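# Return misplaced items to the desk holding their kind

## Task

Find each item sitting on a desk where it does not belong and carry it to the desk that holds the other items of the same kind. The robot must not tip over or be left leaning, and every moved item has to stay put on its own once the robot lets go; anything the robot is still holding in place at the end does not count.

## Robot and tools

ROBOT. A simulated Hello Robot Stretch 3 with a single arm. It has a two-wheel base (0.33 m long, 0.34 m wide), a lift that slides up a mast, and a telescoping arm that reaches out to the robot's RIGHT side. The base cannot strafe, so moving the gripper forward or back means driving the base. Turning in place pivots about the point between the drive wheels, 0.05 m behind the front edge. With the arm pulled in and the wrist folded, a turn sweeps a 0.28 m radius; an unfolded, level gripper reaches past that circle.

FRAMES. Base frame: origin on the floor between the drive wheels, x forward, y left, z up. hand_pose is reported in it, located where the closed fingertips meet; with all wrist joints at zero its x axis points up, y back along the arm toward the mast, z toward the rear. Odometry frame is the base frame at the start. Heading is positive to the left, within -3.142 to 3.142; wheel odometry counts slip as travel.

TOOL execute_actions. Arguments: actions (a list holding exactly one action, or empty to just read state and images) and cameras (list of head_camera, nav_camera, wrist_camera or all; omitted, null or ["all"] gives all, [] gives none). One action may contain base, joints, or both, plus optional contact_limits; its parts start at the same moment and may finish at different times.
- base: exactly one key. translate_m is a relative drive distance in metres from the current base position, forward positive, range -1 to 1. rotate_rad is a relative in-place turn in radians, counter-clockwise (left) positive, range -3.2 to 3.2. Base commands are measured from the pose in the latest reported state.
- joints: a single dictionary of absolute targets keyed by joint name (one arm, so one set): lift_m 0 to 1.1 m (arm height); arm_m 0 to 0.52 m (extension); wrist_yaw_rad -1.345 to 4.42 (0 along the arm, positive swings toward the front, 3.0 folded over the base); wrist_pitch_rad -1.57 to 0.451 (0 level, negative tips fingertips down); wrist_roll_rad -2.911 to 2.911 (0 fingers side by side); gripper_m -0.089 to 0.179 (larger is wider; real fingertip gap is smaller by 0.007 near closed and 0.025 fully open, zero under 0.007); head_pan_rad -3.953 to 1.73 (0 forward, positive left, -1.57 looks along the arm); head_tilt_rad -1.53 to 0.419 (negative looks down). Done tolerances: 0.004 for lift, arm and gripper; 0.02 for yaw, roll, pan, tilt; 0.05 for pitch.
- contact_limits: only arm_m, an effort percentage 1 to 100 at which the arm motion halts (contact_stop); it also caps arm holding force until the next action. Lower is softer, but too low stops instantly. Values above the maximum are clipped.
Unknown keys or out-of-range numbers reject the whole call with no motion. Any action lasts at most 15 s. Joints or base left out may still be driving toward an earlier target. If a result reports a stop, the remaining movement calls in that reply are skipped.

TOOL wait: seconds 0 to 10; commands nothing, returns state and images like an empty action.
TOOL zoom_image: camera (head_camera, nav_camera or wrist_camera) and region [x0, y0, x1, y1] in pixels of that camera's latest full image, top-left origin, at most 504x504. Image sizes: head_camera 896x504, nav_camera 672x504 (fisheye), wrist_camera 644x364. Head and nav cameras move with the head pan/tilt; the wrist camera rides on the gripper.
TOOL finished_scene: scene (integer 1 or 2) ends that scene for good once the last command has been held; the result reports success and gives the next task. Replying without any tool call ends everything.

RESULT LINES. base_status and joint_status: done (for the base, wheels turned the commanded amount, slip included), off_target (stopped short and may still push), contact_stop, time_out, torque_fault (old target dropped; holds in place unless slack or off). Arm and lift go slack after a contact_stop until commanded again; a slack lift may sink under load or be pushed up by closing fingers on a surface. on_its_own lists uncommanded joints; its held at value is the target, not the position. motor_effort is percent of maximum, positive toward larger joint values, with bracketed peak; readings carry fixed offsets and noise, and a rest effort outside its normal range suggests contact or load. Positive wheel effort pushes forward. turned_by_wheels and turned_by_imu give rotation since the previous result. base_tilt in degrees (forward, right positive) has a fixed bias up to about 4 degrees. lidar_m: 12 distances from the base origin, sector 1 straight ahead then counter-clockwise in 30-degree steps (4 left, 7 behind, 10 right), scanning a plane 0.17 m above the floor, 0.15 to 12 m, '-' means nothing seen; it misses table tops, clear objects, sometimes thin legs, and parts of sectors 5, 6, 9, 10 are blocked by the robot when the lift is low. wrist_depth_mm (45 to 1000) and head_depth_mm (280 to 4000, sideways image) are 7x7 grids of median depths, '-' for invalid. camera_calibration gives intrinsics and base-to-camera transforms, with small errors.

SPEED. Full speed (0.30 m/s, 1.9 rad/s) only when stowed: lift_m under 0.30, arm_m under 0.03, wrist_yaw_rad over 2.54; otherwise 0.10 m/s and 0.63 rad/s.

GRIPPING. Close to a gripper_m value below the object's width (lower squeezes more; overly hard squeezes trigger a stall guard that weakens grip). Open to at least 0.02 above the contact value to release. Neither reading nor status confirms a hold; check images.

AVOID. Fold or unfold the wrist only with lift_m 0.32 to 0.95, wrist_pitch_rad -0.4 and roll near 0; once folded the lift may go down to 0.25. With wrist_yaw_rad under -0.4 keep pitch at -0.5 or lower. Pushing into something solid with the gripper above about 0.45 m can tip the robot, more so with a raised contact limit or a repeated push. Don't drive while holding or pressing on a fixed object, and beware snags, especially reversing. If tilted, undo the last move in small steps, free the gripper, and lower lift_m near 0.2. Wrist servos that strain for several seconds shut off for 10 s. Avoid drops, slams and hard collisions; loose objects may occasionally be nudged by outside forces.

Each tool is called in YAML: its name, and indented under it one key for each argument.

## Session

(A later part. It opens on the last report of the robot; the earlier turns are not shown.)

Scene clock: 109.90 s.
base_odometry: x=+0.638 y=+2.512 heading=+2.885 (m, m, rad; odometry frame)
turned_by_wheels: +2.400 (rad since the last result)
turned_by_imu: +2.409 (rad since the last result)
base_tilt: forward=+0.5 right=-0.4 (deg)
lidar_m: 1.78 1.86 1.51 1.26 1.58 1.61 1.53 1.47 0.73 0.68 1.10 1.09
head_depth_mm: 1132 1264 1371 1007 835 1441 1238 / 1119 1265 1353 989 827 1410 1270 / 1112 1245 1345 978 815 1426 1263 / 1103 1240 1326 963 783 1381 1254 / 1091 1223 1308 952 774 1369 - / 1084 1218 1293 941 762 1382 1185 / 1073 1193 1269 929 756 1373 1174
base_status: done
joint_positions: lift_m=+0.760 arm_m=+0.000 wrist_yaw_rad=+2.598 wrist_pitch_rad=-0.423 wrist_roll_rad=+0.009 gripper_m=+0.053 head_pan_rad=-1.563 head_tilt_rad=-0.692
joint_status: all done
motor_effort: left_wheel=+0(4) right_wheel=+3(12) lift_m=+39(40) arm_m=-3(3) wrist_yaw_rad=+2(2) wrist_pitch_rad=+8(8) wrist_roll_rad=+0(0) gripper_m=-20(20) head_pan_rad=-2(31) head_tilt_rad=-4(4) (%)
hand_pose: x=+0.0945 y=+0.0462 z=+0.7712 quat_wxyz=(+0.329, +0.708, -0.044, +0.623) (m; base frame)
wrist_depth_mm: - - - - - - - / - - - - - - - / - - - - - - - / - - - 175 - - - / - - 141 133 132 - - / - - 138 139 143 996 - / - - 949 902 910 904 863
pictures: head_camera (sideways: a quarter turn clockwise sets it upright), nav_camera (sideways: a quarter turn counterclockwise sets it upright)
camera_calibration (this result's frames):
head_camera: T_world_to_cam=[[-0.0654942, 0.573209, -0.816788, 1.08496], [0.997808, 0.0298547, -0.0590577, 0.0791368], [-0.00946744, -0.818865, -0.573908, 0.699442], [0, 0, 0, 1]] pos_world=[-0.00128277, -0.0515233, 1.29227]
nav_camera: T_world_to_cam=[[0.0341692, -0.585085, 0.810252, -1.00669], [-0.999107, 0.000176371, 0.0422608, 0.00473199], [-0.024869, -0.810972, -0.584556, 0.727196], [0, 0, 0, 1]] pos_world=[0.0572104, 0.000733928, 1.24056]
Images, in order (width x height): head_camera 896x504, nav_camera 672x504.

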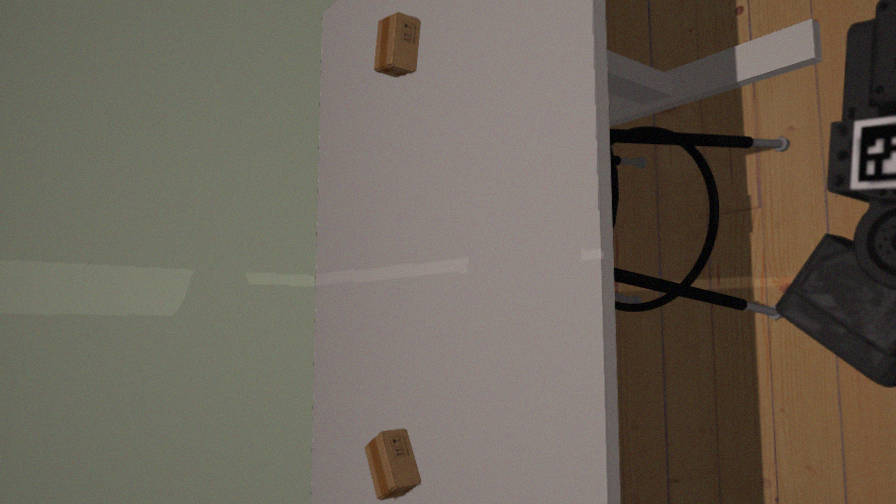

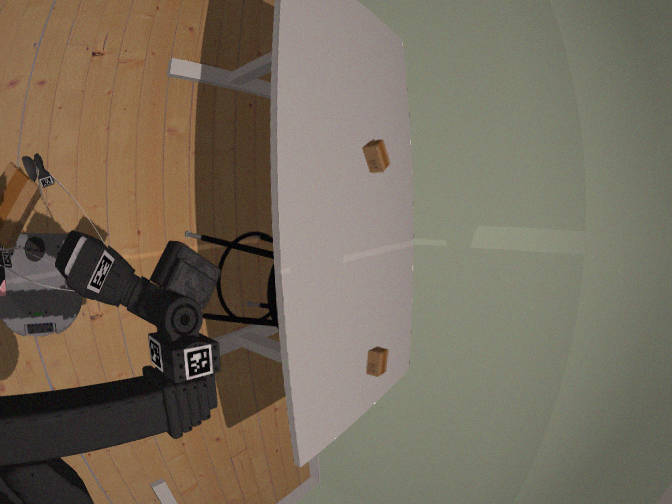

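execute_actions:
  actions:
    - {"joints":{"wrist_yaw_rad":0,"wrist_pitch_rad":-0.25,"arm_m":0.35,"lift_m":0.745}}
  cameras: []

execute_actions:
  actions:
    - {"joints":{"lift_m":0.708}}
  cameras: ["wrist_camera"]

Scene clock: 116.70 s.
base_odometry: x=+0.638 y=+2.512 heading=+2.885 (m, m, rad; odometry frame)
turned_by_wheels: +0.000 (rad since the last result)
turned_by_imu: +0.000 (rad since the last result)
base_tilt: forward=+0.5 right=-0.4 (deg)
lidar_m: 1.78 1.86 1.52 1.26 1.57 1.62 1.53 1.46 0.73 0.68 1.09 1.09
head_depth_mm: 1131 1270 1366 1005 834 1446 1232 / 1130 1263 1355 1028 811 - - / 1115 1248 1339 1067 857 1417 1203 / 1104 1234 1325 1047 759 1380 1200 / 1097 1226 1307 952 774 1370 1186 / 1082 1212 1286 939 764 1395 1181 / 1074 1197 1270 932 754 1375 1169
base_status: not commanded
joint_positions: lift_m=+0.745 arm_m=+0.350 wrist_yaw_rad=+0.002 wrist_pitch_rad=-0.278 wrist_roll_rad=+0.009 gripper_m=+0.053 head_pan_rad=-1.563 head_tilt_rad=-0.692
joint_status: all done
motor_effort: left_wheel=-2(0) right_wheel=+4(4) lift_m=+30(37) arm_m=+5(7) wrist_yaw_rad=-1(2) wrist_pitch_rad=+9(10) wrist_roll_rad=+0(0) gripper_m=-20(20) head_pan_rad=-3(3) head_tilt_rad=-4(4) (%)
hand_pose: x=-0.0211 y=-0.7345 z=+0.7903 quat_wxyz=(+0.697, +0.098, -0.703, -0.098) (m; base frame)
wrist_depth_mm: 603 629 658 674 712 755 789 / 647 673 703 735 749 683 815 / 655 606 549 513 477 438 382 / 431 404 382 174 324 330 313 / 314 307 141 134 133 265 247 / 251 246 137 139 143 207 207 / 209 203 191 183 182 182 176
pictures: none
No camera images: the call's "cameras" was empty. Leave "cameras" out to get every camera's image.

Scene clock: 117.83 s.
base_odometry: x=+0.638 y=+2.512 heading=+2.885 (m, m, rad; odometry frame)
turned_by_wheels: +0.000 (rad since the last result)
turned_by_imu: +0.000 (rad since the last result)
base_tilt: forward=+0.5 right=-0.4 (deg)
lidar_m: 1.78 1.86 1.52 1.26 1.58 1.61 1.53 1.46 0.73 0.67 1.09 1.09
head_depth_mm: 1134 1279 1375 1006 834 1451 1230 / 1126 1256 1353 996 824 - - / 1118 1243 1333 1024 953 1397 1207 / 1104 1234 1323 1024 752 1374 1199 / 1097 1217 1306 954 771 1365 1188 / 1082 1209 1295 941 764 1394 1172 / 1077 1199 1264 930 755 1381 1168
base_status: not commanded
joint_positions: lift_m=+0.708 arm_m=+0.350 wrist_yaw_rad=+0.002 wrist_pitch_rad=-0.278 wrist_roll_rad=+0.009 gripper_m=+0.053 head_pan_rad=-1.563 head_tilt_rad=-0.692
joint_status: all done
motor_effort: left_wheel=-1(1) right_wheel=+4(4) lift_m=+30(32) arm_m=+5(5) wrist_yaw_rad=-1(1) wrist_pitch_rad=+10(9) wrist_roll_rad=+0(0) gripper_m=-20(20) head_pan_rad=-2(3) head_tilt_rad=-4(4) (%)
hand_pose: x=-0.0211 y=-0.7345 z=+0.7533 quat_wxyz=(+0.697, +0.098, -0.703, -0.098) (m; base frame)
wrist_depth_mm: 601 630 653 685 720 759 797 / 635 662 688 684 603 542 365 / 510 469 428 399 369 349 326 / 335 314 297 174 251 258 244 / 246 240 141 133 133 207 194 / 198 192 137 139 143 161 162 / 162 158 150 147 146 142 137
pictures: wrist_camera
camera_calibration (this result's frames):
wrist_camera: T_world_to_cam=[[-0.992896, 0.0670334, -0.0983014, 0.101309], [0.118273, 0.466012, -0.876838, 1.02924], [-0.0129678, -0.882235, -0.47063, -0.125643], [0, 0, 0, 1]] pos_world=[-0.0227719, -0.597277, 0.853307]
Images, in order (width x height): wrist_camera 644x364.

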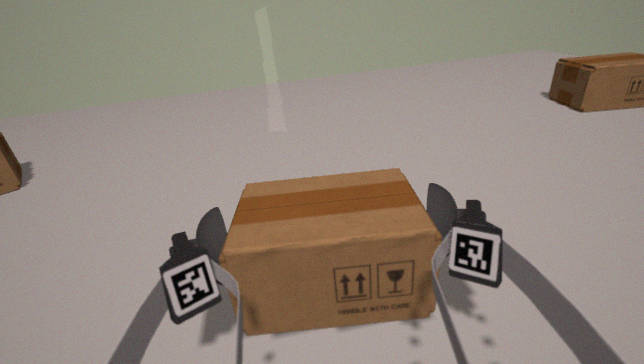

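execute_actions:
  actions:
    - {"joints":{"gripper_m":0.16,"head_pan_rad":-3.35,"head_tilt_rad":-0.5}}

execute_actions:
  actions:
    - {"joints":{"arm_m":0.0,"lift_m":0.745}}
  cameras: ["wrist_camera"]

Scene clock: 121.93 s.
base_odometry: x=+0.638 y=+2.512 heading=+2.885 (m, m, rad; odometry frame)
turned_by_wheels: +0.000 (rad since the last result)
turned_by_imu: +0.000 (rad since the last result)
base_tilt: forward=+0.5 right=-0.4 (deg)
lidar_m: 1.77 1.87 1.52 1.26 1.58 1.62 1.52 1.46 0.73 0.68 1.10 1.09
head_depth_mm: 1865 2045 2230 2360 2104 1692 1358 / 1842 2018 2161 1707 2100 1677 1371 / 1775 1944 2099 1677 2155 1653 1362 / 1724 1865 2001 1533 2118 1642 1362 / 1665 1822 1942 1492 2123 1612 1348 / 1617 1759 1874 1454 2077 1599 1306 / 1572 1687 1799 1343 2043 1587 1294
base_status: not commanded
joint_positions: lift_m=+0.708 arm_m=+0.350 wrist_yaw_rad=+0.002 wrist_pitch_rad=-0.271 wrist_roll_rad=+0.009 gripper_m=+0.160 head_pan_rad=-3.343 head_tilt_rad=-0.507
joint_status: all done
motor_effort: left_wheel=-2(1) right_wheel=+4(4) lift_m=+30(30) arm_m=+5(5) wrist_yaw_rad=-2(1) wrist_pitch_rad=+6(9) wrist_roll_rad=+0(0) gripper_m=+0(82) head_pan_rad=-2(30) head_tilt_rad=+4(21) (%)
hand_pose: x=-0.0211 y=-0.7352 z=+0.7552 quat_wxyz=(+0.698, +0.096, -0.704, -0.095) (m; base frame)
wrist_depth_mm: 591 626 652 689 713 755 789 / 652 671 691 707 630 568 364 / 533 488 445 413 380 357 334 / 343 324 304 180 268 270 248 / 252 250 212 139 139 207 199 / 201 - 142 138 143 165 161 / 168 157 152 148 148 144 139
pictures: head_camera (sideways: a quarter turn clockwise sets it upright), nav_camera (sideways: a quarter turn counterclockwise sets it upright), wrist_camera
camera_calibration (this result's frames):
head_camera: T_world_to_cam=[[0.417663, -0.0229118, -0.908313, 1.20138], [-0.188823, -0.980045, -0.0621038, 0.0903555], [-0.888765, 0.197449, -0.413655, 0.496293], [0, 0, 0, 1]] pos_world=[-0.0436217, 0.0180858, 1.30213]
nav_camera: T_world_to_cam=[[-0.423764, 0.0562195, 0.904026, -1.12619], [0.214944, 0.975804, 0.040072, 0.000165858], [-0.8799, 0.211296, -0.425595, 0.525583], [0, 0, 0, 1]] pos_world=[-0.0148139, -0.0479015, 1.24178]
wrist_camera: T_world_to_cam=[[-0.992895, 0.0662803, -0.0988245, 0.101379], [0.118285, 0.459297, -0.880372, 1.02891], [-0.0129615, -0.885806, -0.463874, -0.133131], [0, 0, 0, 1]] pos_world=[-0.022772, -0.597225, 0.854091]
Images, in order (width x height): head_camera 896x504, nav_camera 672x504, wrist_camera 644x364.

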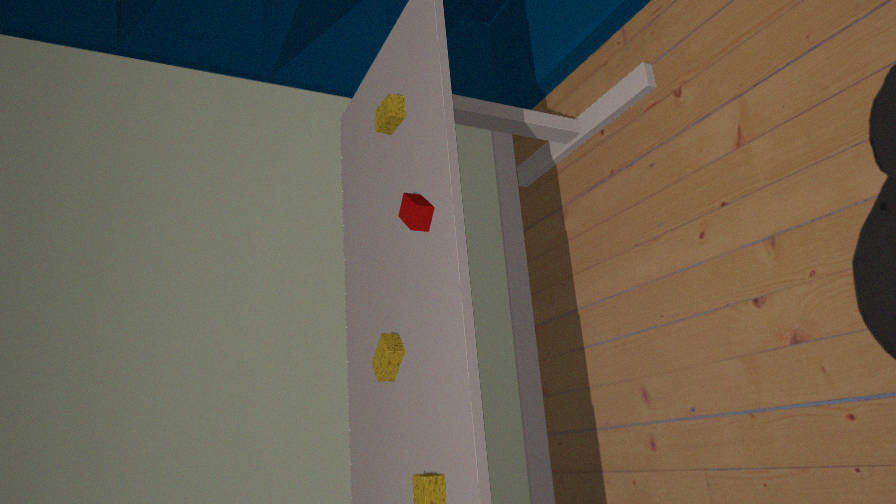

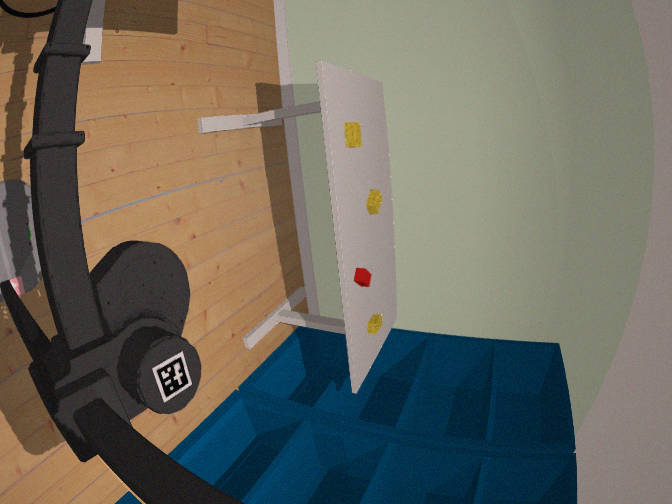

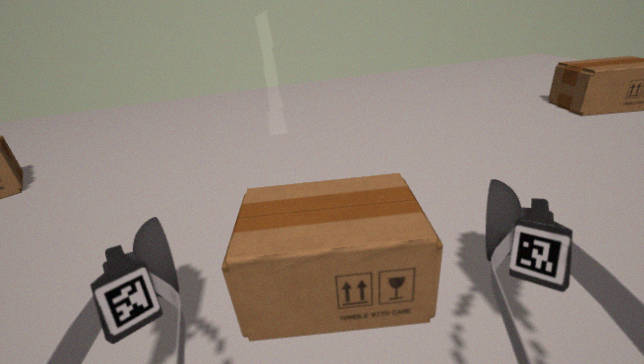

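Scene clock: 125.70 s.
base_odometry: x=+0.638 y=+2.512 heading=+2.885 (m, m, rad; odometry frame)
turned_by_wheels: +0.000 (rad since the last result)
turned_by_imu: +0.000 (rad since the last result)
base_tilt: forward=+0.5 right=-0.4 (deg)
lidar_m: 1.78 1.86 1.52 1.26 1.57 1.61 1.53 1.46 0.73 0.67 1.10 1.09
head_depth_mm: 1867 2043 2237 2373 2102 1693 1396 / 1844 2017 2179 1702 2098 1681 1434 / 1781 1941 2078 1671 2152 1656 1414 / 1732 1864 2001 1523 2133 1635 1412 / 1669 1802 1929 1491 2097 1616 1390 / 1621 1752 1854 1455 2092 1604 1311 / 1572 1686 1799 1346 2046 1581 1298
base_status: not commanded
joint_positions: lift_m=+0.745 arm_m=+0.000 wrist_yaw_rad=+0.001 wrist_pitch_rad=-0.269 wrist_roll_rad=+0.009 gripper_m=+0.160 head_pan_rad=-3.343 head_tilt_rad=-0.507
joint_status: all done
motor_effort: left_wheel=-1(1) right_wheel=+4(4) lift_m=+39(43) arm_m=-4(4) wrist_yaw_rad=-1(1) wrist_pitch_rad=+6(6) wrist_roll_rad=+0(0) gripper_m=+0(0) head_pan_rad=-3(2) head_tilt_rad=+4(4) (%)
hand_pose: x=-0.0211 y=-0.3858 z=+0.7921 quat_wxyz=(+0.698, +0.095, -0.704, -0.095) (m; base frame)
wrist_depth_mm: 895 931 974 983 - - - / 971 1000 - 937 817 694 - / 698 605 577 475 503 461 433 / 444 421 393 372 352 362 - / 326 329 328 553 570 926 - / - - - - - - - / - - - - 997 973 932
pictures: wrist_camera
camera_calibration (this result's frames):
wrist_camera: T_world_to_cam=[[-0.992875, 0.0664583, -0.0989082, 0.0819402], [0.118425, 0.458177, -0.880937, 0.901027], [-0.0132281, -0.886373, -0.462783, 0.192395], [0, 0, 0, 1]] pos_world=[-0.022803, -0.247742, 0.890889]
Images, in order (width x height): wrist_camera 644x364.

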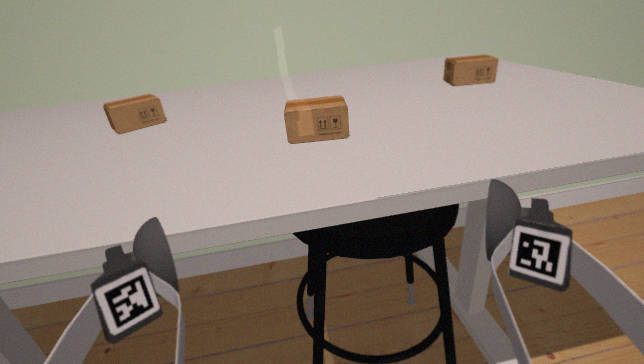

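execute_actions:
  actions:
    - {"base":{"translate_m":-0.63},"joints":{"wrist_yaw_rad":-0.1,"head_pan_rad":-3.6,"head_tilt_rad":-0.7}}
  cameras: ["head_camera"]

Scene clock: 140.83 s.
base_odometry: x=+1.247 y=+2.352 heading=+2.885 (m, m, rad; odometry frame)
turned_by_wheels: +0.000 (rad since the last result)
turned_by_imu: -0.003 (rad since the last result)
base_tilt: forward=+0.5 right=-0.4 (deg)
lidar_m: 2.21 2.49 1.29 1.38 1.60 1.25 1.31 0.87 1.52 0.94 0.78 1.60
head_depth_mm: 1533 1722 1880 1141 1717 1486 - / 1447 1620 1389 1034 1765 1473 - / 1384 1568 1355 979 1684 - - / 1306 1466 1341 928 1608 - - / 1222 1365 1307 954 824 - - / 1160 1288 1292 942 769 - - / 1098 1210 1269 919 734 1397 1142
base_status: done
joint_positions: lift_m=+0.745 arm_m=+0.000 wrist_yaw_rad=-0.097 wrist_pitch_rad=-0.269 wrist_roll_rad=+0.009 gripper_m=+0.160 head_pan_rad=-3.593 head_tilt_rad=-0.691
joint_status: all done
motor_effort: left_wheel=-1(7) right_wheel=+3(6) lift_m=+38(39) arm_m=-3(4) wrist_yaw_rad=-2(2) wrist_pitch_rad=+6(7) wrist_roll_rad=+0(0) gripper_m=+0(0) head_pan_rad=-3(18) head_tilt_rad=-5(22) (%)
hand_pose: x=-0.0449 y=-0.3847 z=+0.7921 quat_wxyz=(+0.692, +0.060, -0.707, -0.130) (m; base frame)
wrist_depth_mm: 925 980 - - - - - / - - - - - - - / 701 633 653 - - - - / 442 419 419 - - - - / 360 626 - - - - - / 574 - - - - - - / - - - - - 995 948
pictures: head_camera (sideways: a quarter turn clockwise sets it upright)
camera_calibration (this result's frames):
head_camera: T_world_to_cam=[[0.542035, -0.194911, -0.81744, 1.08211], [-0.415494, -0.907675, -0.0590828, 0.0877906], [-0.730454, 0.371667, -0.572976, 0.702627], [0, 0, 0, 1]] pos_world=[-0.0368255, 0.0294565, 1.29233]
Images, in order (width x height): head_camera 896x504.

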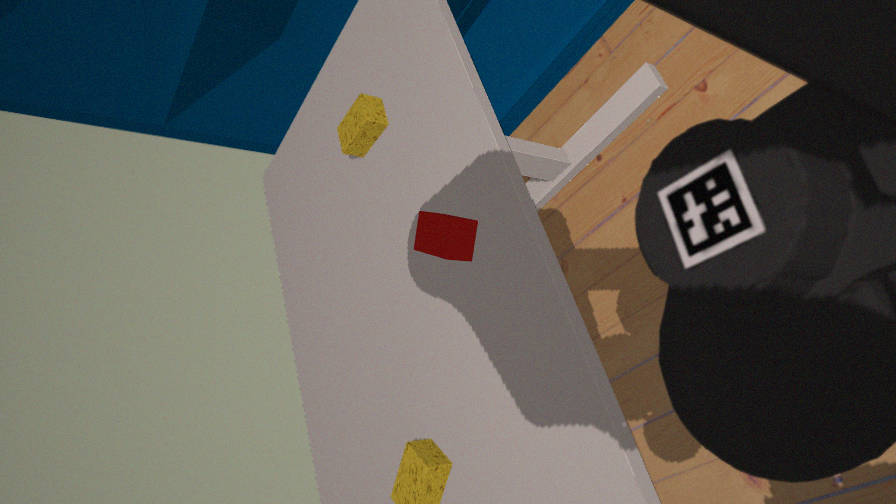

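execute_actions:
  actions:
    - {"base":{"rotate_rad":-2.015},"joints":{"head_pan_rad":-1.57,"arm_m":0.08}}
  cameras: []

execute_actions:
  actions:
    - {"joints":{"arm_m":0.32,"lift_m":0.725}}
  cameras: ["head_camera","wrist_camera"]

Scene clock: 149.30 s.
base_odometry: x=+1.247 y=+2.352 heading=+0.870 (m, m, rad; odometry frame)
turned_by_wheels: -2.015 (rad since the last result)
turned_by_imu: -2.024 (rad since the last result)
base_tilt: forward=+0.6 right=-0.3 (deg)
lidar_m: 1.47 0.94 0.78 1.60 2.47 1.89 1.29 1.49 1.23 1.25 1.31 0.87
head_depth_mm: 1516 1675 1889 1101 1718 1460 1252 / 1442 1608 1385 1027 1758 1504 - / 1367 1554 1360 977 1687 1506 - / 1283 1449 1336 929 1624 - - / 1211 1354 1318 953 799 1400 1190 / 1147 1274 1292 939 764 1396 1180 / 1087 1203 1273 912 736 1349 1171
base_status: done
joint_positions: lift_m=+0.745 arm_m=+0.080 wrist_yaw_rad=-0.098 wrist_pitch_rad=-0.269 wrist_roll_rad=+0.009 gripper_m=+0.160 head_pan_rad=-1.577 head_tilt_rad=-0.691
joint_status: all done
motor_effort: left_wheel=+4(7) right_wheel=-4(9) lift_m=+39(39) arm_m=+5(4) wrist_yaw_rad=-1(2) wrist_pitch_rad=+7(6) wrist_roll_rad=+0(0) gripper_m=+0(0) head_pan_rad=+2(30) head_tilt_rad=-4(4) (%)
hand_pose: x=-0.0451 y=-0.4641 z=+0.7921 quat_wxyz=(+0.692, +0.060, -0.707, -0.130) (m; base frame)
wrist_depth_mm: 772 870 - - - - - / 817 918 - 924 753 769 - / 693 624 570 479 509 - 863 / 442 419 392 381 - - 902 / 328 326 308 - - - 989 / 257 - - - - - - / 220 - - - - 983 966
pictures: none
No camera images: the call's "cameras" was empty. Leave "cameras" out to get every camera's image.

Scene clock: 152.30 s.
base_odometry: x=+1.247 y=+2.352 heading=+0.870 (m, m, rad; odometry frame)
turned_by_wheels: +0.000 (rad since the last result)
turned_by_imu: +0.000 (rad since the last result)
base_tilt: forward=+0.5 right=-0.4 (deg)
lidar_m: 1.47 0.94 0.78 1.60 2.48 1.88 1.29 1.49 1.22 1.25 1.31 0.87
head_depth_mm: 1506 1693 1892 1095 1727 1447 1225 / 1434 1615 1386 1029 1785 - - / 1367 1556 1364 1016 1613 1425 1211 / 1283 1456 1342 1006 1608 1420 1197 / 1211 1361 1316 957 821 1406 1191 / 1148 1275 1293 944 764 1391 1186 / 1085 1199 1263 913 735 1342 1167
base_status: not commanded
joint_positions: lift_m=+0.725 arm_m=+0.320 wrist_yaw_rad=-0.098 wrist_pitch_rad=-0.269 wrist_roll_rad=+0.009 gripper_m=+0.160 head_pan_rad=-1.577 head_tilt_rad=-0.691
joint_status: all done
motor_effort: left_wheel=+3(3) right_wheel=-4(4) lift_m=+29(31) arm_m=+5(7) wrist_yaw_rad=-2(1) wrist_pitch_rad=+6(6) wrist_roll_rad=+0(0) gripper_m=+0(0) head_pan_rad=+3(3) head_tilt_rad=-5(5) (%)
hand_pose: x=-0.0451 y=-0.7041 z=+0.7725 quat_wxyz=(+0.692, +0.060, -0.707, -0.130) (m; base frame)
wrist_depth_mm: 623 722 854 - - - - / 647 743 846 817 657 632 601 / 603 555 503 470 433 405 389 / 389 367 347 233 305 306 311 / 284 286 263 226 237 236 - / 227 - 212 203 198 191 985 / 194 178 177 172 167 175 893
pictures: head_camera (sideways: a quarter turn clockwise sets it upright), wrist_camera
camera_calibration (this result's frames):
head_camera: T_world_to_cam=[[-0.0574727, 0.573236, -0.817372, 1.08567], [0.998128, 0.0158305, -0.0590801, 0.0791641], [-0.0209275, -0.819237, -0.573073, 0.698425], [0, 0, 0, 1]] pos_world=[-0.00200301, -0.0514247, 1.29233]
wrist_camera: T_world_to_cam=[[-0.981304, 0.165098, -0.0989187, 0.147322], [0.163501, 0.443957, -0.881005, 1.02451], [-0.101536, -0.880707, -0.462651, -0.0992315], [0, 0, 0, 1]] pos_world=[-0.0330171, -0.566556, 0.871264]
Images, in order (width x height): head_camera 896x504, wrist_camera 644x364.

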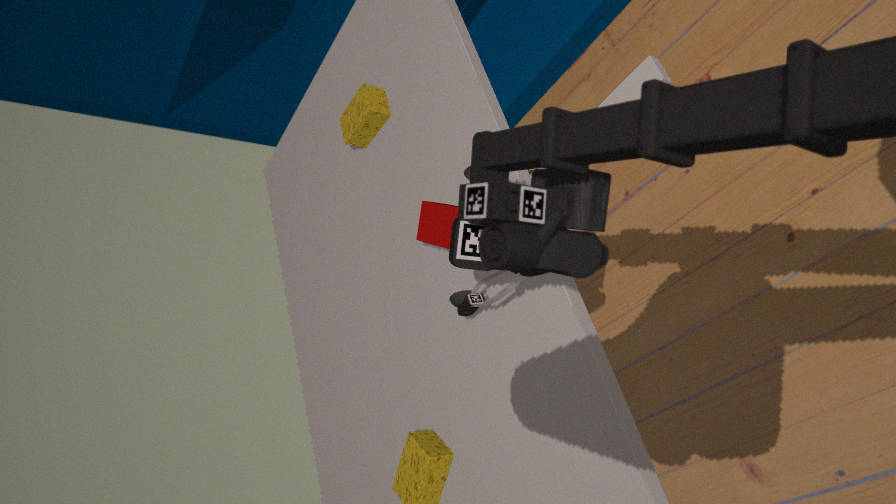

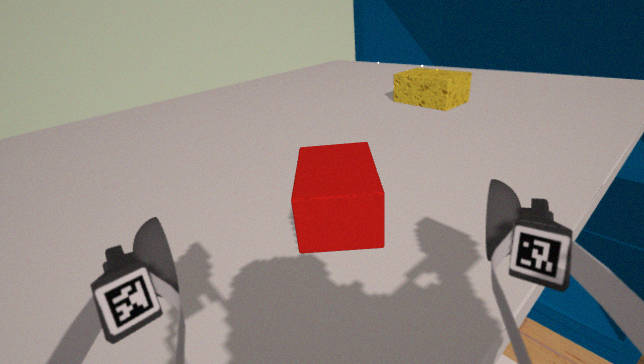

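execute_actions:
  actions:
    - {"base":{"translate_m":-0.018},"joints":{"arm_m":0.415,"lift_m":0.702}}
  cameras: ["wrist_camera"]

execute_actions:
  actions:
    - {"joints":{"gripper_m":0.024}}
  cameras: ["wrist_camera"]

execute_actions:
  actions:
    - {"joints":{"lift_m":0.73}}
  cameras: ["wrist_camera"]

Scene clock: 158.13 s.
base_odometry: x=+1.235 y=+2.338 heading=+0.870 (m, m, rad; odometry frame)
turned_by_wheels: +0.000 (rad since the last result)
turned_by_imu: +0.000 (rad since the last result)
base_tilt: forward=+0.5 right=-0.4 (deg)
lidar_m: 1.49 0.95 0.79 1.61 2.47 1.86 1.27 1.53 1.21 1.25 1.32 0.89
head_depth_mm: 1523 1709 1873 1146 1727 1455 1222 / 1438 1626 1393 1032 1788 1476 - / 1381 1570 1365 1070 1689 1423 1193 / 1295 1469 1336 1052 1633 1407 1202 / 1223 1363 1314 956 828 1404 1193 / 1153 1286 1294 944 766 1395 1183 / 1097 1214 1269 910 735 1365 1177
base_status: done
joint_positions: lift_m=+0.702 arm_m=+0.415 wrist_yaw_rad=-0.098 wrist_pitch_rad=-0.269 wrist_roll_rad=+0.009 gripper_m=+0.160 head_pan_rad=-1.577 head_tilt_rad=-0.691
joint_status: all done
motor_effort: left_wheel=+3(5) right_wheel=-3(9) lift_m=+29(28) arm_m=+5(6) wrist_yaw_rad=-1(1) wrist_pitch_rad=+6(6) wrist_roll_rad=+0(0) gripper_m=-1(1) head_pan_rad=+2(3) head_tilt_rad=-4(4) (%)
hand_pose: x=-0.0451 y=-0.7991 z=+0.7495 quat_wxyz=(+0.692, +0.060, -0.707, -0.130) (m; base frame)
wrist_depth_mm: 573 649 775 968 - - 939 / 591 675 763 682 493 472 495 / 513 469 426 392 364 342 320 / 329 310 291 179 258 258 237 / 239 240 219 138 192 198 189 / 192 - 172 116 118 158 153 / 161 150 146 126 132 137 133
pictures: wrist_camera
camera_calibration (this result's frames):
wrist_camera: T_world_to_cam=[[-0.981303, 0.165101, -0.0989194, 0.160735], [0.163502, 0.443945, -0.881011, 1.04643], [-0.101541, -0.880712, -0.462639, -0.193548], [0, 0, 0, 1]] pos_world=[-0.0330176, -0.661556, 0.848276]
Images, in order (width x height): wrist_camera 644x364.

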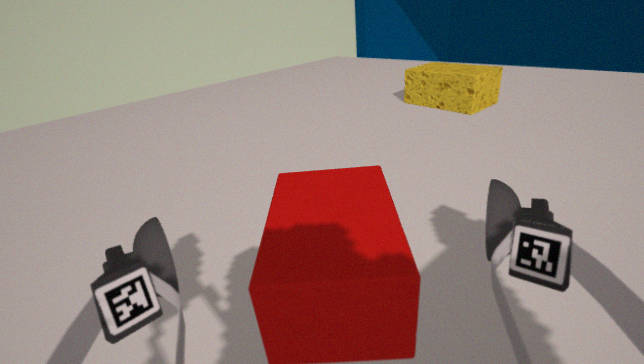

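Scene clock: 159.97 s.
base_odometry: x=+1.235 y=+2.338 heading=+0.870 (m, m, rad; odometry frame)
turned_by_wheels: +0.000 (rad since the last result)
turned_by_imu: +0.000 (rad since the last result)
base_tilt: forward=+0.5 right=-0.4 (deg)
lidar_m: 1.49 0.95 0.79 1.60 2.47 1.87 1.28 1.53 1.21 1.25 1.32 0.89
head_depth_mm: 1522 1708 1862 1145 1717 1448 1227 / 1432 1613 1391 1035 1780 1483 - / 1377 1573 1361 1062 1679 1425 1194 / 1289 1457 1339 1053 1626 1421 1197 / 1217 1366 1313 952 827 1404 1188 / 1156 1274 1284 938 767 1390 1180 / 1099 1212 1260 913 733 1379 1171
base_status: not commanded
joint_positions: lift_m=+0.702 arm_m=+0.415 wrist_yaw_rad=-0.098 wrist_pitch_rad=-0.269 wrist_roll_rad=+0.009 gripper_m=+0.025 head_pan_rad=-1.577 head_tilt_rad=-0.691
joint_status: all done
motor_effort: left_wheel=+3(4) right_wheel=-4(4) lift_m=+29(29) arm_m=+4(5) wrist_yaw_rad=-2(1) wrist_pitch_rad=+6(7) wrist_roll_rad=+0(0) gripper_m=-23(96) head_pan_rad=+2(3) head_tilt_rad=-4(5) (%)
hand_pose: x=-0.0451 y=-0.7991 z=+0.7495 quat_wxyz=(+0.692, +0.060, -0.707, -0.130) (m; base frame)
wrist_depth_mm: 562 660 781 941 - - 941 / 593 665 757 688 496 476 494 / 514 464 425 392 364 343 320 / 331 308 292 178 264 249 237 / 240 233 225 138 133 197 188 / 191 187 122 116 118 159 156 / 158 155 148 127 129 137 134
pictures: wrist_camera
camera_calibration (this result's frames):
wrist_camera: T_world_to_cam=[[-0.981304, 0.165099, -0.0989185, 0.160732], [0.1635, 0.443946, -0.881011, 1.04643], [-0.101539, -0.880713, -0.462639, -0.193548], [0, 0, 0, 1]] pos_world=[-0.0330173, -0.661556, 0.848276]
Images, in order (width x height): wrist_camera 644x364.

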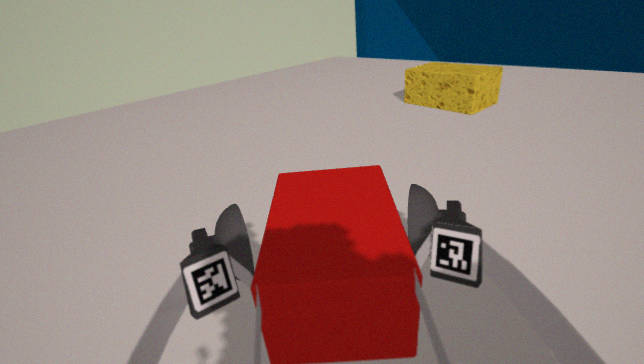

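Scene clock: 161.00 s.
base_odometry: x=+1.235 y=+2.338 heading=+0.870 (m, m, rad; odometry frame)
turned_by_wheels: +0.000 (rad since the last result)
turned_by_imu: +0.000 (rad since the last result)
base_tilt: forward=+0.5 right=-0.4 (deg)
lidar_m: 1.49 0.95 0.79 1.60 2.47 1.87 1.28 1.53 1.21 1.25 1.32 0.89
head_depth_mm: 1520 1703 1860 1141 1710 1461 1234 / 1433 1629 1389 1042 1782 - - / 1385 1564 1359 - 1695 1427 1203 / 1301 1460 1337 1066 1620 1416 1200 / 1217 1358 1316 953 828 1408 1192 / 1155 1284 1293 945 767 1389 1176 / 1100 1210 1258 913 735 1370 1167
base_status: not commanded
joint_positions: lift_m=+0.730 arm_m=+0.415 wrist_yaw_rad=-0.098 wrist_pitch_rad=-0.269 wrist_roll_rad=+0.009 gripper_m=+0.029 head_pan_rad=-1.577 head_tilt_rad=-0.691
joint_status: all done
on_its_own: gripper_m is held at +0.030, not at your +0.024, by its stall guard, which is still easing
motor_effort: left_wheel=+3(3) right_wheel=-4(4) lift_m=+38(40) arm_m=+5(5) wrist_yaw_rad=-1(1) wrist_pitch_rad=+6(6) wrist_roll_rad=+0(0) gripper_m=-3(23) head_pan_rad=+2(2) head_tilt_rad=-4(4) (%)
hand_pose: x=-0.0451 y=-0.7991 z=+0.7771 quat_wxyz=(+0.692, +0.060, -0.707, -0.130) (m; base frame)
wrist_depth_mm: 576 656 774 950 - - 941 / 589 676 791 828 747 - 957 / 588 568 521 484 421 408 391 / 402 377 355 187 323 300 288 / 291 281 281 139 135 238 228 / 233 228 122 116 118 193 190 / 192 187 180 125 127 166 162
pictures: wrist_camera
camera_calibration (this result's frames):
wrist_camera: T_world_to_cam=[[-0.981302, 0.16512, -0.0989052, 0.163464], [0.163519, 0.44413, -0.880914, 1.07078], [-0.10153, -0.880616, -0.462826, -0.180559], [0, 0, 0, 1]] pos_world=[-0.0330175, -0.66156, 0.875866]
Images, in order (width x height): wrist_camera 644x364.

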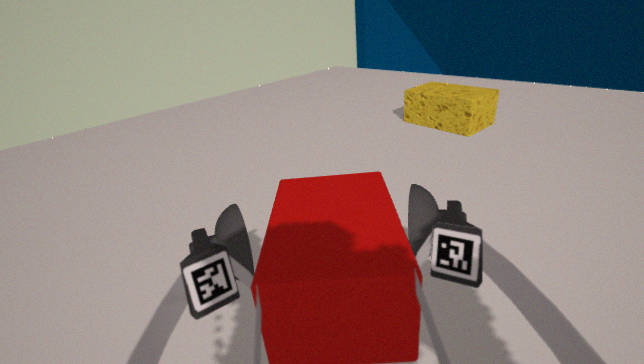

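execute_actions:
  actions:
    - {"joints":{"lift_m":0.703}}
  cameras: []

execute_actions:
  actions:
    - {"joints":{"gripper_m":0.10}}
  cameras: []

execute_actions:
  actions:
    - {"joints":{"arm_m":0.393}}
  cameras: []

execute_actions:
  actions:
    - {"joints":{"gripper_m":0.026}}
  cameras: []

execute_actions:
  actions:
    - {"joints":{"lift_m":0.73}}
  cameras: ["wrist_camera"]

Scene clock: 166.43 s.
base_odometry: x=+1.235 y=+2.338 heading=+0.870 (m, m, rad; odometry frame)
turned_by_wheels: +0.000 (rad since the last result)
turned_by_imu: +0.000 (rad since the last result)
base_tilt: forward=+0.5 right=-0.4 (deg)
lidar_m: 1.49 0.96 0.79 1.61 2.47 1.87 1.27 1.53 1.21 1.25 1.32 0.88
head_depth_mm: 1529 1704 1868 1140 1724 1459 1228 / 1435 1628 1388 1036 1786 1481 - / 1381 1568 1368 1068 1684 1427 1197 / 1299 1466 1336 1049 1633 1421 1202 / 1217 1369 1311 954 827 1405 1185 / 1152 1280 1286 943 769 1393 1181 / 1091 1205 1270 914 734 1377 1171
base_status: not commanded
joint_positions: lift_m=+0.703 arm_m=+0.415 wrist_yaw_rad=-0.098 wrist_pitch_rad=-0.269 wrist_roll_rad=+0.009 gripper_m=+0.034 head_pan_rad=-1.577 head_tilt_rad=-0.691
joint_status: all done
on_its_own: gripper_m is held at +0.033, not at your +0.024, by its stall guard, which is not easing now
motor_effort: left_wheel=+3(2) right_wheel=-4(4) lift_m=+29(34) arm_m=+5(5) wrist_yaw_rad=-1(1) wrist_pitch_rad=+7(7) wrist_roll_rad=+0(0) gripper_m=-20(20) head_pan_rad=+2(3) head_tilt_rad=-5(4) (%)
hand_pose: x=-0.0451 y=-0.7991 z=+0.7504 quat_wxyz=(+0.692, +0.060, -0.707, -0.130) (m; base frame)
wrist_depth_mm: 574 650 770 937 - - 949 / 597 664 755 689 502 476 498 / 518 471 434 393 367 344 324 / 333 310 294 180 265 250 239 / 242 233 231 138 134 199 189 / 192 189 124 116 118 160 158 / 158 155 149 126 129 138 135
pictures: none
No camera images: the call's "cameras" was empty. Leave "cameras" out to get every camera's image.

Scene clock: 167.57 s.
base_odometry: x=+1.235 y=+2.338 heading=+0.870 (m, m, rad; odometry frame)
turned_by_wheels: +0.000 (rad since the last result)
turned_by_imu: +0.000 (rad since the last result)
base_tilt: forward=+0.5 right=-0.4 (deg)
lidar_m: 1.49 0.95 0.79 1.60 2.47 1.87 1.28 1.53 1.21 1.24 1.32 0.89
head_depth_mm: 1521 1710 1882 1142 1716 1459 1228 / 1429 1623 1387 1030 1798 1487 - / 1379 1564 1367 1069 1680 1429 1199 / 1295 1456 1334 1050 1632 1412 1198 / 1227 1368 1318 957 827 1403 1190 / 1155 1290 1294 938 769 1395 1182 / 1091 1210 1266 915 735 1373 1172
base_status: not commanded
joint_positions: lift_m=+0.703 arm_m=+0.415 wrist_yaw_rad=-0.098 wrist_pitch_rad=-0.269 wrist_roll_rad=+0.009 gripper_m=+0.100 head_pan_rad=-1.577 head_tilt_rad=-0.691
joint_status: all done
motor_effort: left_wheel=+3(3) right_wheel=-4(3) lift_m=+29(29) arm_m=+5(5) wrist_yaw_rad=-1(1) wrist_pitch_rad=+7(6) wrist_roll_rad=+0(0) gripper_m=+0(76) head_pan_rad=+2(2) head_tilt_rad=-5(4) (%)
hand_pose: x=-0.0451 y=-0.7991 z=+0.7504 quat_wxyz=(+0.692, +0.060, -0.707, -0.130) (m; base frame)
wrist_depth_mm: 569 654 770 966 - - 937 / 598 668 755 687 503 475 499 / 518 472 429 399 369 346 323 / 333 310 294 181 264 252 239 / 242 234 227 139 142 197 190 / 192 190 125 118 118 158 159 / 159 156 147 126 129 138 134
pictures: none
No camera images: the call's "cameras" was empty. Leave "cameras" out to get every camera's image.

Scene clock: 168.63 s.
base_odometry: x=+1.235 y=+2.338 heading=+0.870 (m, m, rad; odometry frame)
turned_by_wheels: +0.000 (rad since the last result)
turned_by_imu: +0.000 (rad since the last result)
base_tilt: forward=+0.6 right=-0.4 (deg)
lidar_m: 1.49 0.96 0.79 1.60 2.47 1.86 1.28 1.53 1.21 1.25 1.32 0.89
head_depth_mm: 1522 1698 1872 1141 1719 1452 1226 / 1427 1644 1397 1037 1782 1481 - / 1380 1568 1360 1061 1670 1423 1205 / 1296 1463 1339 1049 1627 1422 1197 / 1226 1370 1314 957 826 1402 1185 / 1156 1284 1293 945 769 1386 1181 / 1092 1211 1264 915 737 1377 1172
base_status: not commanded
joint_positions: lift_m=+0.703 arm_m=+0.393 wrist_yaw_rad=-0.098 wrist_pitch_rad=-0.269 wrist_roll_rad=+0.009 gripper_m=+0.100 head_pan_rad=-1.577 head_tilt_rad=-0.691
joint_status: all done
motor_effort: left_wheel=+3(3) right_wheel=-4(4) lift_m=+29(29) arm_m=-3(3) wrist_yaw_rad=-1(1) wrist_pitch_rad=+7(7) wrist_roll_rad=+0(0) gripper_m=+0(0) head_pan_rad=+1(2) head_tilt_rad=-4(5) (%)
hand_pose: x=-0.0451 y=-0.7776 z=+0.7504 quat_wxyz=(+0.692, +0.060, -0.707, -0.130) (m; base frame)
wrist_depth_mm: 581 665 793 982 - - 935 / 607 699 774 688 469 493 494 / 514 473 429 397 367 343 321 / 331 310 293 181 265 253 239 / 244 235 222 140 169 198 191 / 192 189 168 143 161 159 159 / 159 155 151 146 143 138 133
pictures: none
No camera images: the call's "cameras" was empty. Leave "cameras" out to get every camera's image.

Scene clock: 169.87 s.
base_odometry: x=+1.235 y=+2.338 heading=+0.870 (m, m, rad; odometry frame)
turned_by_wheels: +0.000 (rad since the last result)
turned_by_imu: +0.000 (rad since the last result)
base_tilt: forward=+0.5 right=-0.3 (deg)
lidar_m: 1.48 0.95 0.79 1.60 2.46 1.86 1.28 1.53 1.21 1.24 1.31 0.89
head_depth_mm: 1516 1709 1876 1143 1713 1451 1226 / 1433 1624 1394 1036 1783 1484 - / 1384 1569 1358 1063 1660 1429 1207 / 1297 1465 1335 1044 1627 1414 1202 / 1227 1367 1312 956 823 1409 1191 / 1162 1287 1294 939 772 1392 1179 / 1097 1211 1269 910 735 1379 1172
base_status: not commanded
joint_positions: lift_m=+0.703 arm_m=+0.393 wrist_yaw_rad=-0.098 wrist_pitch_rad=-0.269 wrist_roll_rad=+0.009 gripper_m=+0.027 head_pan_rad=-1.577 head_tilt_rad=-0.691
joint_status: all done
motor_effort: left_wheel=+3(3) right_wheel=-3(3) lift_m=+29(29) arm_m=-3(3) wrist_yaw_rad=-2(1) wrist_pitch_rad=+7(7) wrist_roll_rad=+0(0) gripper_m=-15(88) head_pan_rad=+3(2) head_tilt_rad=-5(5) (%)
hand_pose: x=-0.0451 y=-0.7776 z=+0.7504 quat_wxyz=(+0.692, +0.060, -0.707, -0.130) (m; base frame)
wrist_depth_mm: 579 673 792 974 - - 963 / 606 692 773 682 472 493 498 / 521 470 429 396 370 342 322 / 332 310 293 180 263 251 239 / 242 234 221 139 135 199 190 / 192 186 - 140 151 163 158 / 159 156 150 146 142 138 134
pictures: none
No camera images: the call's "cameras" was empty. Leave "cameras" out to get every camera's image.

Scene clock: 170.90 s.
base_odometry: x=+1.235 y=+2.338 heading=+0.870 (m, m, rad; odometry frame)
turned_by_wheels: +0.000 (rad since the last result)
turned_by_imu: +0.000 (rad since the last result)
base_tilt: forward=+0.5 right=-0.4 (deg)
lidar_m: 1.48 0.96 0.79 1.60 2.46 1.87 1.27 1.53 1.21 1.24 1.32 0.89
head_depth_mm: 1519 1703 1868 1138 1717 1450 1219 / 1434 1613 1387 1038 1800 - - / 1379 1577 1361 1107 1693 1409 1200 / 1290 1456 1332 1046 1622 1415 1196 / 1219 1370 1318 955 827 1401 1187 / 1159 1289 1293 942 769 1391 1184 / 1101 1210 1259 915 733 1374 1172
base_status: not commanded
joint_positions: lift_m=+0.730 arm_m=+0.393 wrist_yaw_rad=-0.098 wrist_pitch_rad=-0.270 wrist_roll_rad=+0.009 gripper_m=+0.027 head_pan_rad=-1.577 head_tilt_rad=-0.691
joint_status: all done
motor_effort: left_wheel=+3(3) right_wheel=-4(4) lift_m=+39(40) arm_m=-3(3) wrist_yaw_rad=-1(1) wrist_pitch_rad=+6(7) wrist_roll_rad=+0(0) gripper_m=-16(15) head_pan_rad=+2(2) head_tilt_rad=-4(5) (%)
hand_pose: x=-0.0451 y=-0.7776 z=+0.7770 quat_wxyz=(+0.692, +0.060, -0.707, -0.130) (m; base frame)
wrist_depth_mm: 584 670 792 959 - - 961 / 612 696 794 842 741 - 936 / 603 566 524 477 435 415 392 / 398 378 357 180 319 301 289 / 291 280 266 138 134 240 229 / 231 226 - 140 167 197 191 / 192 189 181 172 169 167 163
pictures: wrist_camera
camera_calibration (this result's frames):
wrist_camera: T_world_to_cam=[[-0.981297, 0.165164, -0.0988745, 0.159916], [0.163558, 0.444526, -0.880707, 1.06128], [-0.101509, -0.880407, -0.463226, -0.161188], [0, 0, 0, 1]] pos_world=[-0.0330179, -0.640091, 0.875823]
Images, in order (width x height): wrist_camera 644x364.

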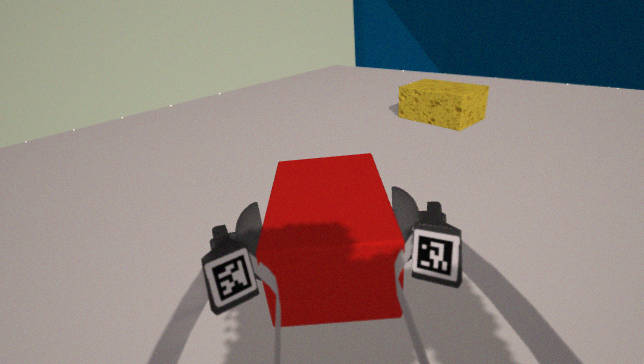

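execute_actions:
  actions:
    - {"joints":{"arm_m":0.0,"gripper_m":0.018,"lift_m":0.75,"head_pan_rad":0,"head_tilt_rad":-0.6}}
  cameras: []

execute_actions:
  actions:
    - {"base":{"rotate_rad":2.58},"joints":{"wrist_yaw_rad":2.6,"wrist_pitch_rad":-0.4,"lift_m":0.29}}
  cameras: ["nav_camera"]

execute_actions:
  actions:
    - {"base":{"translate_m":1.0}}
  cameras: ["nav_camera"]

execute_actions:
  actions:
    - {"base":{"translate_m":1.0},"joints":{"head_pan_rad":0.8,"head_tilt_rad":-0.8}}
  cameras: ["nav_camera"]

Scene clock: 184.23 s.
base_odometry: x=+1.235 y=+2.338 heading=+0.870 (m, m, rad; odometry frame)
turned_by_wheels: +0.000 (rad since the last result)
turned_by_imu: +0.000 (rad since the last result)
base_tilt: forward=+0.6 right=-0.5 (deg)
lidar_m: 1.49 0.96 0.79 1.60 2.47 1.86 1.28 1.53 1.21 1.25 1.32 0.89
head_depth_mm: 1424 1506 1592 1677 857 728 1222 / 1545 1682 1807 1920 1728 1492 1265 / 1477 1659 1881 2126 1904 1521 1257 / 1395 1547 1728 1970 1878 1503 1248 / 1310 1441 1613 1819 1852 1487 1234 / 1241 1361 1505 1691 1786 1481 1229 / 1176 1285 1415 1562 1708 1459 1226
base_status: not commanded
joint_positions: lift_m=+0.750 arm_m=+0.000 wrist_yaw_rad=-0.099 wrist_pitch_rad=-0.270 wrist_roll_rad=+0.009 gripper_m=+0.019 head_pan_rad=-0.007 head_tilt_rad=-0.606
joint_status: all done
motor_effort: left_wheel=+3(3) right_wheel=-4(3) lift_m=+39(39) arm_m=-3(3) wrist_yaw_rad=-1(1) wrist_pitch_rad=+7(6) wrist_roll_rad=+0(0) gripper_m=-18(58) head_pan_rad=+3(31) head_tilt_rad=+3(14) (%)
hand_pose: x=-0.0452 y=-0.3846 z=+0.7970 quat_wxyz=(+0.692, +0.060, -0.707, -0.130) (m; base frame)
wrist_depth_mm: 831 959 - - - - 795 / 861 990 - 893 803 - 834 / 636 649 599 550 644 - 861 / 459 431 407 181 - - 995 / 337 332 346 138 135 - - / 280 - - 140 147 - - / - - - - 996 990 954
pictures: none
No camera images: the call's "cameras" was empty. Leave "cameras" out to get every camera's image.

Scene clock: 189.67 s.
base_odometry: x=+1.235 y=+2.338 heading=-2.833 (m, m, rad; odometry frame)
turned_by_wheels: +2.580 (rad since the last result)
turned_by_imu: +2.591 (rad since the last result)
base_tilt: forward=+0.5 right=-0.5 (deg)
lidar_m: 1.87 1.28 1.50 1.21 1.25 1.32 0.89 1.51 0.95 0.79 1.60 2.23
head_depth_mm: 2015 2167 2386 2526 1950 1549 1280 / 2108 2296 2498 2593 1922 1539 1270 / 2207 2420 2694 2550 1921 1519 1255 / 2325 2546 2800 2525 1896 1504 1252 / 2428 2693 2972 2484 1867 1486 1234 / 2512 2763 3005 2231 1838 1476 1228 / 1560 1708 1888 2116 1807 1460 1223
base_status: done
joint_positions: lift_m=+0.290 arm_m=+0.000 wrist_yaw_rad=+2.597 wrist_pitch_rad=-0.418 wrist_roll_rad=+0.009 gripper_m=+0.019 head_pan_rad=-0.007 head_tilt_rad=-0.605
joint_status: all done
motor_effort: left_wheel=-2(4) right_wheel=+4(11) lift_m=+30(34) arm_m=-3(4) wrist_yaw_rad=+2(3) wrist_pitch_rad=+6(6) wrist_roll_rad=+0(0) gripper_m=-19(18) head_pan_rad=+2(2) head_tilt_rad=+3(3) (%)
hand_pose: x=+0.0949 y=+0.0467 z=+0.3028 quat_wxyz=(+0.327, +0.708, -0.046, +0.624) (m; base frame)
wrist_depth_mm: - - - - - - - / - - - - - - - / - - 966 929 905 856 823 / 823 809 764 180 711 668 649 / 665 639 608 139 134 568 547 / 561 540 - 140 146 479 463 / - 477 - 428 427 417 412
pictures: nav_camera (sideways: a quarter turn counterclockwise sets it upright)
camera_calibration (this result's frames):
nav_camera: T_world_to_cam=[[0.513233, 0.0260322, 0.857855, -1.07168], [-0.0185472, -0.99897, 0.0414108, -0.000147635], [0.858049, -0.0371642, -0.512221, 0.627701], [0, 0, 0, 1]] pos_world=[0.0114224, 0.0510788, 1.24088]
Images, in order (width x height): nav_camera 672x504.

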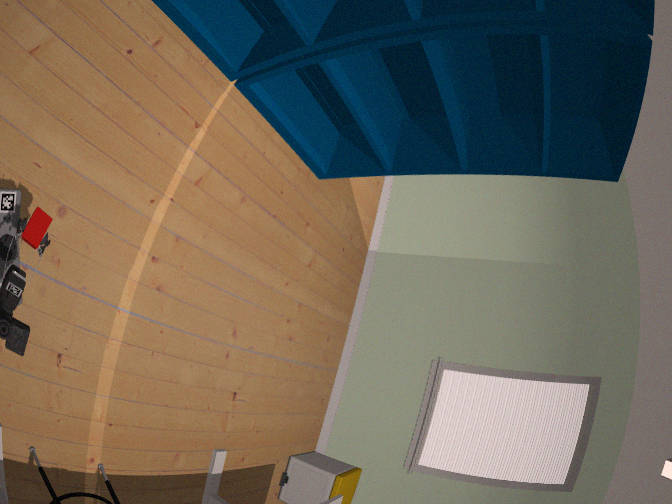

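Scene clock: 194.73 s.
base_odometry: x=+0.282 y=+2.035 heading=-2.833 (m, m, rad; odometry frame)
turned_by_wheels: +0.000 (rad since the last result)
turned_by_imu: +0.005 (rad since the last result)
base_tilt: forward=+0.5 right=-0.4 (deg)
lidar_m: 1.58 0.93 1.20 0.80 1.57 1.83 1.89 1.33 1.24 1.43 1.66 1.55
head_depth_mm: 1259 1361 1477 1620 1768 1543 1278 / 1309 1421 1556 1725 1844 1541 1266 / 1367 1489 1640 1826 1903 1522 1258 / 1440 1577 1744 1930 1902 1500 1247 / 1505 1652 1843 2076 1853 1490 1240 / 1599 1760 1964 2189 1841 1477 1233 / 1677 1881 2103 2297 1828 1451 1219
base_status: done
joint_positions: lift_m=+0.290 arm_m=+0.000 wrist_yaw_rad=+2.598 wrist_pitch_rad=-0.419 wrist_roll_rad=+0.009 gripper_m=+0.019 head_pan_rad=-0.007 head_tilt_rad=-0.605
joint_status: not commanded
motor_effort: left_wheel=-1(3) right_wheel=+4(11) lift_m=+29(30) arm_m=-3(3) wrist_yaw_rad=+2(2) wrist_pitch_rad=+6(6) wrist_roll_rad=+0(0) gripper_m=-19(19) head_pan_rad=+2(2) head_tilt_rad=+2(3) (%)
hand_pose: x=+0.0948 y=+0.0467 z=+0.3027 quat_wxyz=(+0.327, +0.708, -0.046, +0.624) (m; base frame)
wrist_depth_mm: 687 895 - - - - - / - 857 - - 953 - - / 884 824 873 883 893 845 808 / 819 797 753 180 703 667 653 / 655 646 605 139 135 567 548 / 561 539 - 140 146 474 467 / - 481 - 424 424 419 410
pictures: nav_camera (sideways: a quarter turn counterclockwise sets it upright)
camera_calibration (this result's frames):
nav_camera: T_world_to_cam=[[0.512607, 0.0260413, 0.858229, -1.07217], [-0.0185683, -0.99897, 0.0414023, -0.000136497], [0.858423, -0.037159, -0.511595, 0.626883], [0, 0, 0, 1]] pos_world=[0.0114665, 0.0510786, 1.24088]
Images, in order (width x height): nav_camera 672x504.

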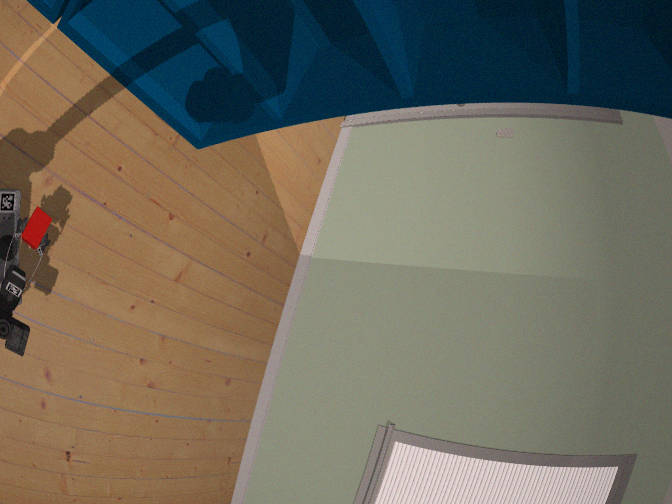

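Scene clock: 199.80 s.
base_odometry: x=-0.670 y=+1.732 heading=-2.834 (m, m, rad; odometry frame)
turned_by_wheels: +0.000 (rad since the last result)
turned_by_imu: +0.005 (rad since the last result)
base_tilt: forward=+0.5 right=-0.4 (deg)
lidar_m: 0.66 0.85 1.89 0.49 0.46 1.24 2.88 2.21 1.63 1.00 0.69 0.65
head_depth_mm: 911 959 1011 1065 1126 1198 1153 / 1086 1156 1233 1311 1405 1328 1161 / 1300 1404 1541 1707 1597 1348 1160 / 1714 1876 2096 1936 1587 1339 1152 / 2203 2516 2482 1926 1566 1323 1145 / 2160 2437 2448 1903 1551 1315 1137 / 2081 2358 2408 1885 1544 1302 1132
base_status: done
joint_positions: lift_m=+0.290 arm_m=+0.000 wrist_yaw_rad=+2.598 wrist_pitch_rad=-0.419 wrist_roll_rad=+0.009 gripper_m=+0.019 head_pan_rad=+0.793 head_tilt_rad=-0.790
joint_status: all done
motor_effort: left_wheel=-2(5) right_wheel=+4(11) lift_m=+30(30) arm_m=-2(3) wrist_yaw_rad=+2(2) wrist_pitch_rad=+6(6) wrist_roll_rad=+0(0) gripper_m=-19(18) head_pan_rad=+2(30) head_tilt_rad=-5(23) (%)
hand_pose: x=+0.0948 y=+0.0467 z=+0.3027 quat_wxyz=(+0.327, +0.708, -0.045, +0.624) (m; base frame)
wrist_depth_mm: 572 - - - - 869 616 / 546 - - - - 879 635 / 530 861 986 929 895 812 646 / 512 743 757 180 704 679 631 / 503 629 607 138 134 560 547 / 512 532 - 140 147 479 473 / - 481 - 430 423 417 409
pictures: nav_camera (sideways: a quarter turn counterclockwise sets it upright)
camera_calibration (this result's frames):
nav_camera: T_world_to_cam=[[0.443426, 0.492324, 0.748993, -0.929339], [0.709078, -0.703827, 0.0428406, -0.00643739], [0.548254, 0.512098, -0.661191, 0.823391], [0, 0, 0, 1]] pos_world=[-0.0347696, 0.0313475, 1.24076]
Images, in order (width x height): nav_camera 672x504.

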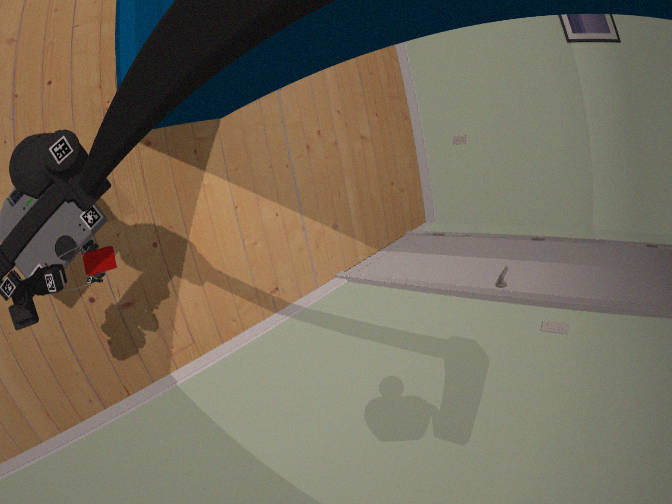

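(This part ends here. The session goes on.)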